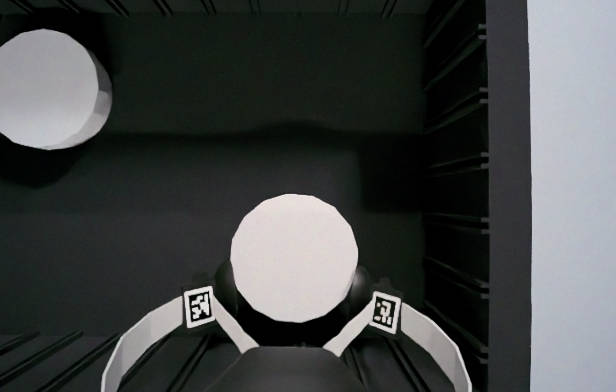

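Request:
execute_actions(
  actions=[
    {"r2":{"joints":{"gripper_m":0.095},"pace":"slow"}},
  ],
  cameras=[],
)

Request:
execute_actions(
  actions=[
    {"r2":{"joints":{"lift_m":1.1}}},
  ],
  cameras=["r2_wrist_camera"],
)

Request:
execute_actions(
  actions=[
    {"r2":{"joints":{"arm_m":0.3}}},
  ],
  cameras=[],
)

Request:
execute_actions(
  actions=[
    {"r2":{"joints":{"arm_m":0.384},"base":{"strafe_m":0.472}},"r1":{"joints":{"arm_m":0.5},"pace":"slow"}},
  ],
  cameras=["r1_wrist_camera","r2_wrist_camera"],
)

Scene clock: 147.80 s.
r1.base_odometry: x=+0.687 y=-1.252 heading=-2.071 (m, m, rad; r1's odometry frame)
r1.turned_by_wheels: +0.000 (rad since the last result)
r1.turned_by_imu: +0.001 (rad since the last result)
r1.base_tilt: forward=-0.6 right=-0.8 (deg)
r1.lidar_m: 0.35 0.39 0.52 4.31 2.26 1.67 1.59 1.68 2.30 4.43 0.56 0.38
r1.base_status: not commanded
r1.joint_positions: lift_m=+1.100 arm_m=+0.221 wrist_yaw_rad=+0.000 wrist_pitch_rad=+1.570 wrist_roll_rad=+1.570 gripper_m=+0.045
r1.joint_status: not commanded
r1.motor_effort: lift_m=+23(22) arm_m=-8(8) wrist_yaw_rad=+1(3) wrist_pitch_rad=+1(0) wrist_roll_rad=+1(2) gripper_m=-17(17) wheel_0=+1(1) wheel_1=+0(0) wheel_2=-1(1) (%)
r1.hand_pose: x=+0.3925 y=-0.0874 z=+0.9894 quat_wxyz=(+0.500, +0.500, +0.500, -0.500) (m; r1's base frame)
r1.wrist_depth_mm: 459 462 459 1229 1255 1255 1229 / 459 455 459 1229 1229 1229 1229 / 452 455 455 1205 1205 1205 1255 / 421 424 452 452 1205 1205 1229 / 445 445 449 245 976 1008 1229 / 445 442 225 243 214 991 1205 / 427 418 442 442 1182 1205 1205
r2.base_odometry: x=+0.886 y=-0.611 heading=-1.548 (m, m, rad; r2's odometry frame)
r2.turned_by_wheels: +0.000 (rad since the last result)
r2.turned_by_imu: +0.002 (rad since the last result)
r2.base_tilt: forward=+0.1 right=+0.7 (deg)
r2.lidar_m: 0.36 0.38 0.50 4.17 2.38 1.69 1.59 1.66 2.22 4.58 0.57 0.38
r2.base_status: not commanded
r2.joint_positions: lift_m=+0.907 arm_m=+0.521 wrist_yaw_rad=+0.000 wrist_pitch_rad=+1.570 wrist_roll_rad=+1.570 gripper_m=+0.095
r2.joint_status: all done
r2.motor_effort: lift_m=+17(17) arm_m=-8(8) wrist_yaw_rad=+2(2) wrist_pitch_rad=+1(0) wrist_roll_rad=+0(0) gripper_m=-2(13) wheel_0=-3(3) wheel_1=+4(3) wheel_2=+0(0) (%)
r2.hand_pose: x=+0.6925 y=-0.0874 z=+0.7970 quat_wxyz=(+0.500, +0.500, +0.500, -0.500) (m; r2's base frame)
r2.wrist_depth_mm: 255 257 259 259 259 178 264 / 235 257 258 258 259 179 265 / 235 256 257 257 260 180 265 / 255 257 257 259 259 179 264 / 254 256 256 236 260 179 264 / 254 256 236 236 204 179 264 / 213 198 211 138 202 174 262
pictures: none
No camera images: the call's "cameras" was empty. Leave "cameras" out to get every camera's image.

Scene clock: 149.70 s.
r1.base_odometry: x=+0.687 y=-1.252 heading=-2.071 (m, m, rad; r1's odometry frame)
r1.turned_by_wheels: +0.000 (rad since the last result)
r1.turned_by_imu: +0.000 (rad since the last result)
r1.base_tilt: forward=-0.5 right=-0.9 (deg)
r1.lidar_m: 0.36 0.38 0.53 4.29 2.24 1.66 1.58 1.69 2.30 4.42 0.54 0.39
r1.base_status: not commanded
r1.joint_positions: lift_m=+1.100 arm_m=+0.221 wrist_yaw_rad=+0.000 wrist_pitch_rad=+1.570 wrist_roll_rad=+1.570 gripper_m=+0.045
r1.joint_status: not commanded
r1.motor_effort: lift_m=+22(22) arm_m=-8(7) wrist_yaw_rad=+1(0) wrist_pitch_rad=+0(1) wrist_roll_rad=+1(1) gripper_m=-21(19) wheel_0=+1(1) wheel_1=+0(0) wheel_2=-1(1) (%)
r1.hand_pose: x=+0.3925 y=-0.0874 z=+0.9894 quat_wxyz=(+0.500, +0.500, +0.500, -0.500) (m; r1's base frame)
r1.wrist_depth_mm: 462 459 462 1229 1229 1229 1229 / 459 455 455 1229 1229 1255 1229 / 455 455 455 1229 1229 1229 1205 / 418 424 452 452 1205 1205 1205 / 445 445 449 245 991 1008 1205 / 442 439 225 242 214 991 1182 / 433 418 442 442 1205 1182 1205
r2.base_odometry: x=+0.886 y=-0.611 heading=-1.548 (m, m, rad; r2's odometry frame)
r2.turned_by_wheels: +0.000 (rad since the last result)
r2.turned_by_imu: +0.001 (rad since the last result)
r2.base_tilt: forward=+0.2 right=+0.8 (deg)
r2.lidar_m: 0.34 0.36 0.52 4.16 2.37 1.69 1.60 1.64 2.22 4.56 0.57 0.39
r2.base_status: not commanded
r2.joint_positions: lift_m=+1.100 arm_m=+0.521 wrist_yaw_rad=+0.000 wrist_pitch_rad=+1.570 wrist_roll_rad=+1.570 gripper_m=+0.095
r2.joint_status: all done
r2.motor_effort: lift_m=+23(24) arm_m=-8(8) wrist_yaw_rad=+2(1) wrist_pitch_rad=+0(1) wrist_roll_rad=+0(0) gripper_m=+0(2) wheel_0=-3(3) wheel_1=+4(4) wheel_2=+0(0) (%)
r2.hand_pose: x=+0.6925 y=-0.0874 z=+0.9894 quat_wxyz=(+0.500, +0.500, +0.500, -0.500) (m; r2's base frame)
r2.wrist_depth_mm: 449 449 449 455 455 459 1255 / 375 418 421 424 402 455 1205 / 402 424 445 445 449 459 1205 / 402 449 445 449 452 455 1205 / 399 442 449 449 452 452 1008 / 394 362 362 366 204 455 991 / 442 442 449 139 449 452 1205
pictures: r2_wrist_camera
Images, in order (width x height): r2_wrist_camera 616x392.

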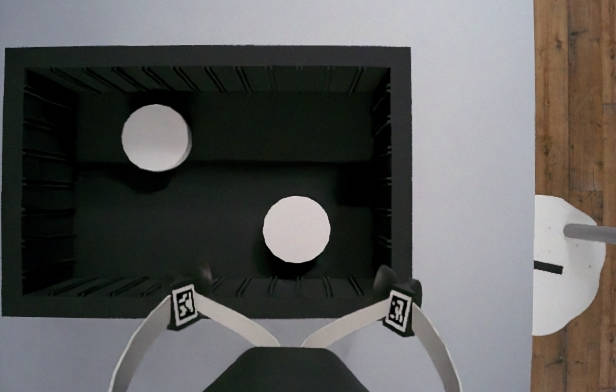

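Scene clock: 151.47 s.
r1.base_odometry: x=+0.687 y=-1.252 heading=-2.071 (m, m, rad; r1's odometry frame)
r1.turned_by_wheels: +0.000 (rad since the last result)
r1.turned_by_imu: +0.000 (rad since the last result)
r1.base_tilt: forward=-0.7 right=-0.8 (deg)
r1.lidar_m: 0.36 0.38 0.51 4.30 2.25 1.65 1.59 1.67 2.29 4.44 0.55 0.37
r1.base_status: not commanded
r1.joint_positions: lift_m=+1.100 arm_m=+0.221 wrist_yaw_rad=+0.000 wrist_pitch_rad=+1.570 wrist_roll_rad=+1.570 gripper_m=+0.045
r1.joint_status: not commanded
r1.motor_effort: lift_m=+22(22) arm_m=-8(8) wrist_yaw_rad=+3(2) wrist_pitch_rad=+0(0) wrist_roll_rad=+1(1) gripper_m=-19(20) wheel_0=+1(1) wheel_1=+0(0) wheel_2=-1(1) (%)
r1.hand_pose: x=+0.3925 y=-0.0874 z=+0.9894 quat_wxyz=(+0.500, +0.500, +0.500, -0.500) (m; r1's base frame)
r1.wrist_depth_mm: 459 459 462 1229 1205 1255 1229 / 455 459 459 1205 1229 1229 1205 / 452 455 455 1205 1229 1205 1229 / 421 427 455 455 1205 1205 1182 / 445 445 452 245 991 991 1229 / 442 445 226 242 214 991 1205 / 430 418 445 442 1205 1160 1182
r2.base_odometry: x=+0.886 y=-0.611 heading=-1.548 (m, m, rad; r2's odometry frame)
r2.turned_by_wheels: +0.000 (rad since the last result)
r2.turned_by_imu: +0.001 (rad since the last result)
r2.base_tilt: forward=+0.2 right=+0.7 (deg)
r2.lidar_m: 0.38 0.37 0.50 4.15 2.36 1.67 1.60 1.67 2.22 4.55 0.57 0.40
r2.base_status: not commanded
r2.joint_positions: lift_m=+1.100 arm_m=+0.301 wrist_yaw_rad=+0.000 wrist_pitch_rad=+1.570 wrist_roll_rad=+1.570 gripper_m=+0.095
r2.joint_status: all done
r2.motor_effort: lift_m=+24(24) arm_m=-8(9) wrist_yaw_rad=+2(1) wrist_pitch_rad=+2(1) wrist_roll_rad=+0(0) gripper_m=+0(1) wheel_0=-3(2) wheel_1=+4(4) wheel_2=+0(0) (%)
r2.hand_pose: x=+0.4724 y=-0.0874 z=+0.9894 quat_wxyz=(+0.500, +0.500, +0.500, -0.500) (m; r2's base frame)
r2.wrist_depth_mm: 404 449 449 455 1229 1205 1205 / 442 449 452 455 1205 1205 1229 / 445 449 452 455 1205 1205 1182 / 445 449 449 449 1229 1229 1205 / 442 445 452 449 991 991 1182 / 442 359 445 449 204 991 1205 / 442 445 442 139 1182 1205 1205
pictures: none
No camera images: the call's "cameras" was empty. Leave "cameras" out to get every camera's image.

Scene clock: 155.53 s.
r1.base_odometry: x=+0.687 y=-1.252 heading=-2.071 (m, m, rad; r1's odometry frame)
r1.turned_by_wheels: +0.000 (rad since the last result)
r1.turned_by_imu: +0.001 (rad since the last result)
r1.base_tilt: forward=-0.6 right=-1.0 (deg)
r1.lidar_m: 0.35 0.38 0.53 4.28 2.26 1.67 1.59 1.67 2.30 4.45 0.52 0.38
r1.base_status: not commanded
r1.joint_positions: lift_m=+1.100 arm_m=+0.499 wrist_yaw_rad=+0.000 wrist_pitch_rad=+1.570 wrist_roll_rad=+1.570 gripper_m=+0.045
r1.joint_status: all done
r1.motor_effort: lift_m=+22(22) arm_m=+8(7) wrist_yaw_rad=+1(2) wrist_pitch_rad=-1(1) wrist_roll_rad=+1(1) gripper_m=-17(18) wheel_0=+1(1) wheel_1=+0(0) wheel_2=-1(1) (%)
r1.hand_pose: x=+0.6697 y=-0.0874 z=+0.9894 quat_wxyz=(+0.500, +0.500, +0.500, -0.500) (m; r1's base frame)
r1.wrist_depth_mm: 455 459 459 462 459 462 1229 / 455 459 459 459 459 459 1229 / 455 452 455 455 455 455 1205 / 364 427 449 449 389 452 1008 / 382 427 445 246 394 449 976 / 387 439 226 242 214 445 991 / 387 439 439 421 397 445 1205
r2.base_odometry: x=+1.358 y=-0.600 heading=-1.548 (m, m, rad; r2's odometry frame)
r2.turned_by_wheels: +0.000 (rad since the last result)
r2.turned_by_imu: +0.004 (rad since the last result)
r2.base_tilt: forward=+0.3 right=+0.8 (deg)
r2.lidar_m: 0.33 0.38 3.89 3.68 2.40 1.69 1.61 1.66 2.26 5.04 0.54 0.37
r2.base_status: done
r2.joint_positions: lift_m=+1.100 arm_m=+0.383 wrist_yaw_rad=+0.000 wrist_pitch_rad=+1.570 wrist_roll_rad=+1.570 gripper_m=+0.095
r2.joint_status: all done
r2.motor_effort: lift_m=+23(24) arm_m=+7(7) wrist_yaw_rad=+1(1) wrist_pitch_rad=+0(1) wrist_roll_rad=+0(0) gripper_m=-1(0) wheel_0=+0(9) wheel_1=+3(11) wheel_2=+0(4) (%)
r2.hand_pose: x=+0.5538 y=-0.0874 z=+0.9895 quat_wxyz=(+0.500, +0.500, +0.500, -0.500) (m; r2's base frame)
r2.wrist_depth_mm: 455 449 452 455 459 1205 1229 / 449 449 452 455 455 1205 1205 / 445 449 452 449 452 1205 1205 / 449 445 452 452 452 1008 1229 / 449 445 445 418 455 976 991 / 442 449 445 445 205 991 1229 / 442 442 445 139 452 1205 1205
pictures: r1_wrist_camera, r2_wrist_camera
Images, in order (width x height): r1_wrist_camera 616x392, r2_wrist_camera 616x392.

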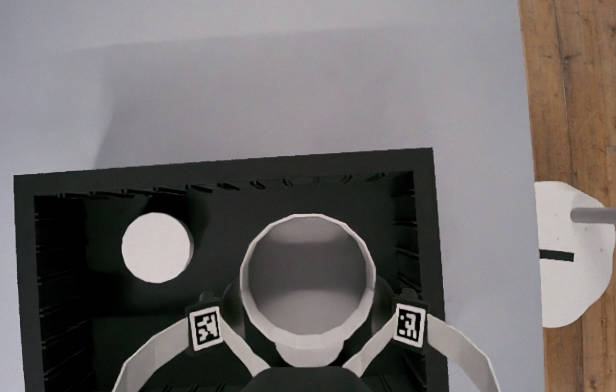

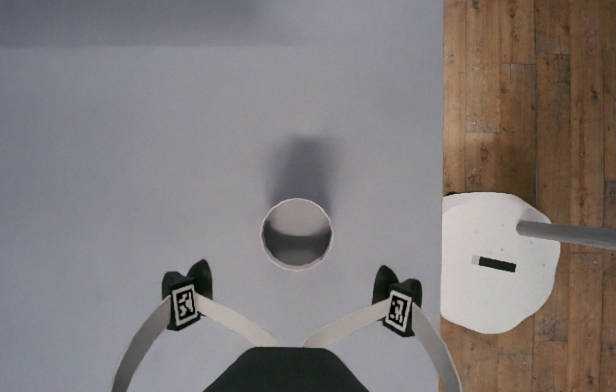

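Request:
execute_actions(
  actions=[
    {"r1":{"base":{"strafe_m":0.008},"joints":{"lift_m":0.98},"pace":"slow"},"r2":{"joints":{"lift_m":0.97},"base":{"strafe_m":0.008},"pace":"slow"}},
  ],
  cameras=["r1_wrist_camera","r2_wrist_camera"],
)

Scene clock: 164.50 s.
r1.base_odometry: x=+0.694 y=-1.255 heading=-2.071 (m, m, rad; r1's odometry frame)
r1.turned_by_wheels: +0.000 (rad since the last result)
r1.turned_by_imu: +0.001 (rad since the last result)
r1.base_tilt: forward=-0.6 right=-0.8 (deg)
r1.lidar_m: 0.37 0.38 0.52 4.29 2.26 1.68 1.58 1.65 2.31 4.44 0.54 0.39
r1.base_status: done
r1.joint_positions: lift_m=+0.980 arm_m=+0.499 wrist_yaw_rad=+0.000 wrist_pitch_rad=+1.570 wrist_roll_rad=+1.570 gripper_m=+0.045
r1.joint_status: all done
r1.motor_effort: lift_m=+16(19) arm_m=+8(8) wrist_yaw_rad=+1(4) wrist_pitch_rad=-1(2) wrist_roll_rad=+1(1) gripper_m=-17(18) wheel_0=-2(2) wheel_1=-1(5) wheel_2=-1(0) (%)
r1.hand_pose: x=+0.6697 y=-0.0874 z=+0.8699 quat_wxyz=(+0.500, +0.500, +0.500, -0.500) (m; r1's base frame)
r1.wrist_depth_mm: 338 338 340 338 340 340 342 / 336 336 336 338 338 338 338 / 246 246 246 246 246 256 336 / 329 330 330 329 330 259 334 / 327 306 327 246 330 264 332 / 324 325 225 243 214 270 330 / 325 322 324 301 325 240 327
r2.base_odometry: x=+1.366 y=-0.600 heading=-1.548 (m, m, rad; r2's odometry frame)
r2.turned_by_wheels: +0.000 (rad since the last result)
r2.turned_by_imu: +0.002 (rad since the last result)
r2.base_tilt: forward=+0.3 right=+0.7 (deg)
r2.lidar_m: 0.35 0.36 3.89 3.69 2.42 1.71 1.60 1.67 2.26 5.04 0.53 0.37
r2.base_status: done
r2.joint_positions: lift_m=+0.970 arm_m=+0.383 wrist_yaw_rad=+0.000 wrist_pitch_rad=+1.570 wrist_roll_rad=+1.570 gripper_m=+0.095
r2.joint_status: all done
r2.motor_effort: lift_m=+17(23) arm_m=+7(7) wrist_yaw_rad=+2(2) wrist_pitch_rad=+3(0) wrist_roll_rad=+0(0) gripper_m=+0(1) wheel_0=-3(7) wheel_1=+4(7) wheel_2=+0(3) (%)
r2.hand_pose: x=+0.5538 y=-0.0874 z=+0.8600 quat_wxyz=(+0.500, +0.500, +0.500, -0.500) (m; r2's base frame)
r2.wrist_depth_mm: 322 320 325 324 327 329 1078 / 320 324 322 324 327 327 1118 / 319 322 322 325 327 330 1098 / 320 320 322 324 324 327 1098 / 319 322 320 290 322 325 878 / 319 317 320 324 204 325 866 / 319 320 320 139 322 325 1098
pictures: r1_wrist_camera, r2_wrist_camera
Images, in order (width x height): r1_wrist_camera 616x392, r2_wrist_camera 616x392.

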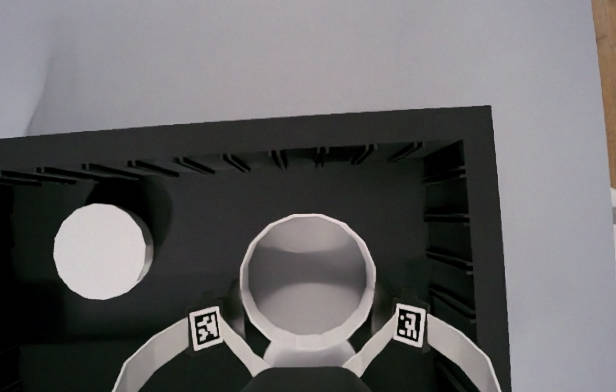

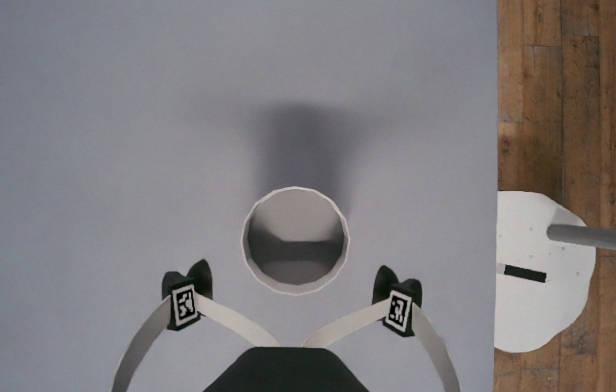

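Request:
execute_actions(
  actions=[
    {"r1":{"joints":{"lift_m":0.922},"pace":"slow"},"r2":{"joints":{"lift_m":0.932},"pace":"slow"}},
  ],
  cameras=["r1_wrist_camera","r2_wrist_camera"],
)

Scene clock: 169.73 s.
r1.base_odometry: x=+0.694 y=-1.255 heading=-2.071 (m, m, rad; r1's odometry frame)
r1.turned_by_wheels: +0.000 (rad since the last result)
r1.turned_by_imu: +0.001 (rad since the last result)
r1.base_tilt: forward=-0.6 right=-0.9 (deg)
r1.lidar_m: 0.36 0.39 0.53 4.28 2.25 1.68 1.58 1.66 2.30 4.45 0.52 0.40
r1.base_status: not commanded
r1.joint_positions: lift_m=+0.922 arm_m=+0.499 wrist_yaw_rad=+0.000 wrist_pitch_rad=+1.570 wrist_roll_rad=+1.570 gripper_m=+0.045
r1.joint_status: all done
r1.motor_effort: lift_m=+16(10) arm_m=+8(8) wrist_yaw_rad=+2(0) wrist_pitch_rad=+0(0) wrist_roll_rad=+1(1) gripper_m=-16(17) wheel_0=-2(2) wheel_1=-1(1) wheel_2=-1(1) (%)
r1.hand_pose: x=+0.6697 y=-0.0874 z=+0.8119 quat_wxyz=(+0.500, +0.500, +0.500, -0.500) (m; r1's base frame)
r1.wrist_depth_mm: 279 279 279 279 281 281 281 / 277 277 278 277 189 189 279 / 187 187 195 213 229 203 232 / 272 272 272 272 273 222 231 / 248 270 268 246 271 225 186 / 247 267 226 242 214 224 185 / 266 267 266 245 267 188 183
r2.base_odometry: x=+1.366 y=-0.600 heading=-1.548 (m, m, rad; r2's odometry frame)
r2.turned_by_wheels: +0.000 (rad since the last result)
r2.turned_by_imu: +0.001 (rad since the last result)
r2.base_tilt: forward=+0.4 right=+0.7 (deg)
r2.lidar_m: 0.34 0.38 3.87 3.68 2.39 1.69 1.62 1.66 2.23 5.04 0.54 0.37
r2.base_status: not commanded
r2.joint_positions: lift_m=+0.932 arm_m=+0.383 wrist_yaw_rad=+0.000 wrist_pitch_rad=+1.570 wrist_roll_rad=+1.570 gripper_m=+0.095
r2.joint_status: all done
r2.motor_effort: lift_m=+17(17) arm_m=+7(7) wrist_yaw_rad=+1(0) wrist_pitch_rad=+1(0) wrist_roll_rad=+0(0) gripper_m=+0(0) wheel_0=-3(3) wheel_1=+4(4) wheel_2=+0(0) (%)
r2.hand_pose: x=+0.5538 y=-0.0874 z=+0.8220 quat_wxyz=(+0.500, +0.500, +0.500, -0.500) (m; r2's base frame)
r2.wrist_depth_mm: 283 285 286 287 287 290 1042 / 283 285 285 286 289 291 1042 / 283 285 283 287 287 289 1060 / 283 282 285 251 289 289 1060 / 283 282 283 250 285 289 831 / 282 282 224 252 205 286 820 / 281 283 282 139 287 286 1042
pictures: r1_wrist_camera, r2_wrist_camera
Images, in order (width x height): r1_wrist_camera 616x392, r2_wrist_camera 616x392.

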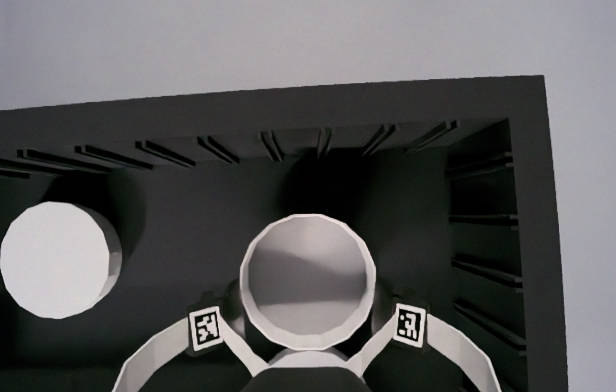

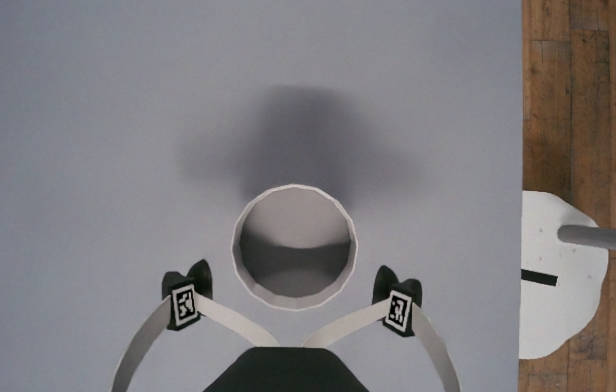

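Request:
execute_actions(
  actions=[
    {"r1":{"joints":{"gripper_m":0.092},"pace":"slow"},"r2":{"base":{"strafe_m":-0.008},"pace":"slow"}},
  ],
  cameras=["r2_wrist_camera"],
)

Request:
execute_actions(
  actions=[
    {"r1":{"joints":{"lift_m":1.1}},"r2":{"joints":{"gripper_m":0.045}}},
  ],
  cameras=["r1_wrist_camera","r2_wrist_camera"],
)

Scene clock: 177.33 s.
r1.base_odometry: x=+0.694 y=-1.255 heading=-2.071 (m, m, rad; r1's odometry frame)
r1.turned_by_wheels: +0.000 (rad since the last result)
r1.turned_by_imu: +0.001 (rad since the last result)
r1.base_tilt: forward=-0.7 right=-0.9 (deg)
r1.lidar_m: 0.35 0.38 0.52 4.28 2.27 1.65 1.60 1.66 2.29 4.45 0.53 0.38
r1.base_status: not commanded
r1.joint_positions: lift_m=+0.922 arm_m=+0.499 wrist_yaw_rad=+0.000 wrist_pitch_rad=+1.570 wrist_roll_rad=+1.570 gripper_m=+0.092
r1.joint_status: all done
r1.motor_effort: lift_m=+16(16) arm_m=+8(8) wrist_yaw_rad=+1(0) wrist_pitch_rad=+1(1) wrist_roll_rad=+1(1) gripper_m=-1(18) wheel_0=-2(2) wheel_1=-1(1) wheel_2=-1(1) (%)
r1.hand_pose: x=+0.6697 y=-0.0874 z=+0.8119 quat_wxyz=(+0.500, +0.500, +0.500, -0.500) (m; r1's base frame)
r1.wrist_depth_mm: 279 279 281 279 282 281 279 / 278 278 278 279 189 189 279 / 188 188 194 213 228 202 233 / 272 272 272 272 273 222 231 / 249 270 271 252 270 227 186 / 247 268 217 251 213 224 185 / 267 267 268 149 267 202 184
r2.base_odometry: x=+1.358 y=-0.600 heading=-1.548 (m, m, rad; r2's odometry frame)
r2.turned_by_wheels: +0.000 (rad since the last result)
r2.turned_by_imu: +0.002 (rad since the last result)
r2.base_tilt: forward=+0.3 right=+0.8 (deg)
r2.lidar_m: 0.34 0.36 3.88 3.69 2.41 1.71 1.61 1.66 2.20 5.04 0.53 0.39
r2.base_status: done
r2.joint_positions: lift_m=+0.932 arm_m=+0.383 wrist_yaw_rad=+0.000 wrist_pitch_rad=+1.570 wrist_roll_rad=+1.570 gripper_m=+0.095
r2.joint_status: not commanded
r2.motor_effort: lift_m=+16(17) arm_m=+7(7) wrist_yaw_rad=+0(2) wrist_pitch_rad=+0(2) wrist_roll_rad=+0(0) gripper_m=+0(2) wheel_0=+3(6) wheel_1=-3(8) wheel_2=+0(3) (%)
r2.hand_pose: x=+0.5538 y=-0.0874 z=+0.8220 quat_wxyz=(+0.500, +0.500, +0.500, -0.500) (m; r2's base frame)
r2.wrist_depth_mm: 283 286 286 286 289 289 1025 / 283 285 286 287 289 289 1042 / 285 285 285 286 287 290 1060 / 282 283 283 286 289 289 1042 / 283 282 285 253 286 289 842 / 282 282 226 251 204 289 842 / 279 281 285 138 287 286 1042
pictures: r2_wrist_camera
Images, in order (width x height): r2_wrist_camera 616x392.

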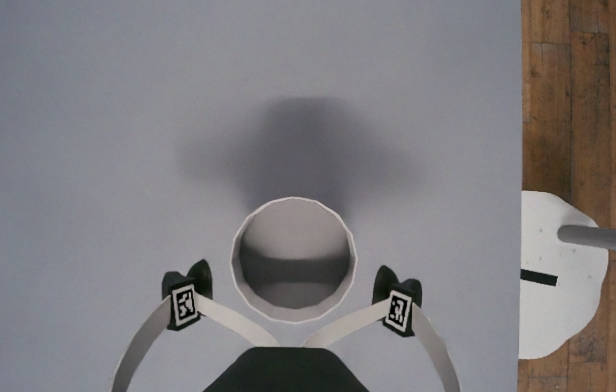

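Scene clock: 179.17 s.
r1.base_odometry: x=+0.694 y=-1.255 heading=-2.071 (m, m, rad; r1's odometry frame)
r1.turned_by_wheels: +0.000 (rad since the last result)
r1.turned_by_imu: +0.000 (rad since the last result)
r1.base_tilt: forward=-0.5 right=-1.0 (deg)
r1.lidar_m: 0.36 0.37 0.52 4.30 2.27 1.65 1.58 1.67 2.30 4.45 0.55 0.39
r1.base_status: not commanded
r1.joint_positions: lift_m=+1.100 arm_m=+0.499 wrist_yaw_rad=+0.000 wrist_pitch_rad=+1.570 wrist_roll_rad=+1.570 gripper_m=+0.092
r1.joint_status: all done
r1.motor_effort: lift_m=+22(21) arm_m=+8(8) wrist_yaw_rad=+1(3) wrist_pitch_rad=-1(1) wrist_roll_rad=+1(1) gripper_m=-3(4) wheel_0=-2(2) wheel_1=-1(1) wheel_2=-1(1) (%)
r1.hand_pose: x=+0.6697 y=-0.0874 z=+0.9895 quat_wxyz=(+0.500, +0.500, +0.500, -0.500) (m; r1's base frame)
r1.wrist_depth_mm: 459 462 462 462 462 459 1229 / 455 459 459 462 459 459 1229 / 455 452 455 455 455 455 1229 / 366 424 452 452 439 455 991 / 382 442 449 433 445 452 1008 / 384 442 217 424 213 445 991 / 384 442 442 149 397 442 1205
r2.base_odometry: x=+1.358 y=-0.600 heading=-1.548 (m, m, rad; r2's odometry frame)
r2.turned_by_wheels: +0.000 (rad since the last result)
r2.turned_by_imu: +0.001 (rad since the last result)
r2.base_tilt: forward=+0.2 right=+1.0 (deg)
r2.lidar_m: 0.34 0.40 3.88 3.69 2.40 1.71 1.61 1.66 2.25 5.03 0.56 0.37
r2.base_status: not commanded
r2.joint_positions: lift_m=+0.932 arm_m=+0.383 wrist_yaw_rad=+0.000 wrist_pitch_rad=+1.570 wrist_roll_rad=+1.570 gripper_m=+0.045
r2.joint_status: all done
r2.motor_effort: lift_m=+17(17) arm_m=+7(7) wrist_yaw_rad=+2(1) wrist_pitch_rad=+3(1) wrist_roll_rad=+0(0) gripper_m=-16(12) wheel_0=+2(3) wheel_1=-3(3) wheel_2=+0(0) (%)
r2.hand_pose: x=+0.5538 y=-0.0874 z=+0.8220 quat_wxyz=(+0.500, +0.500, +0.500, -0.500) (m; r2's base frame)
r2.wrist_depth_mm: 283 286 286 286 289 291 1042 / 283 285 285 285 287 290 1060 / 282 283 285 286 286 290 1025 / 282 285 285 286 287 289 1042 / 283 283 282 249 286 287 842 / 282 282 196 246 195 287 820 / 281 282 282 139 285 286 1042
pictures: r1_wrist_camera, r2_wrist_camera
Images, in order (width x height): r1_wrist_camera 616x392, r2_wrist_camera 616x392.

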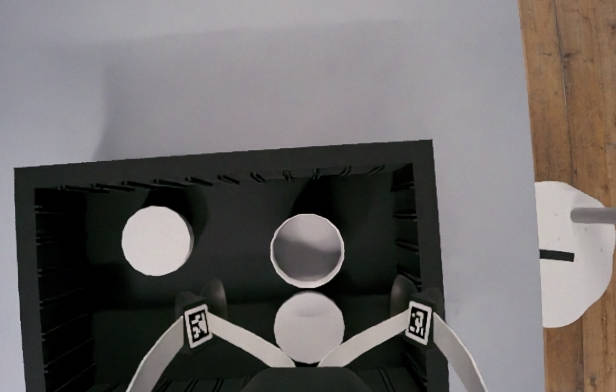

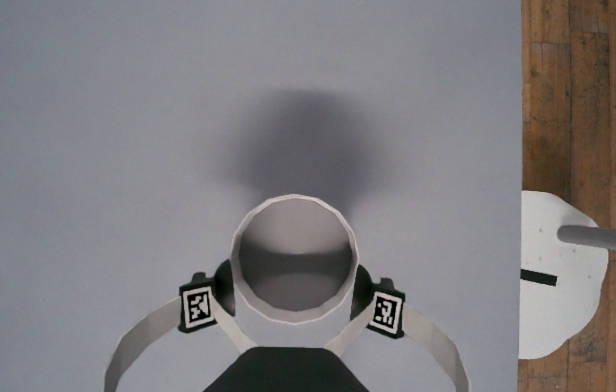

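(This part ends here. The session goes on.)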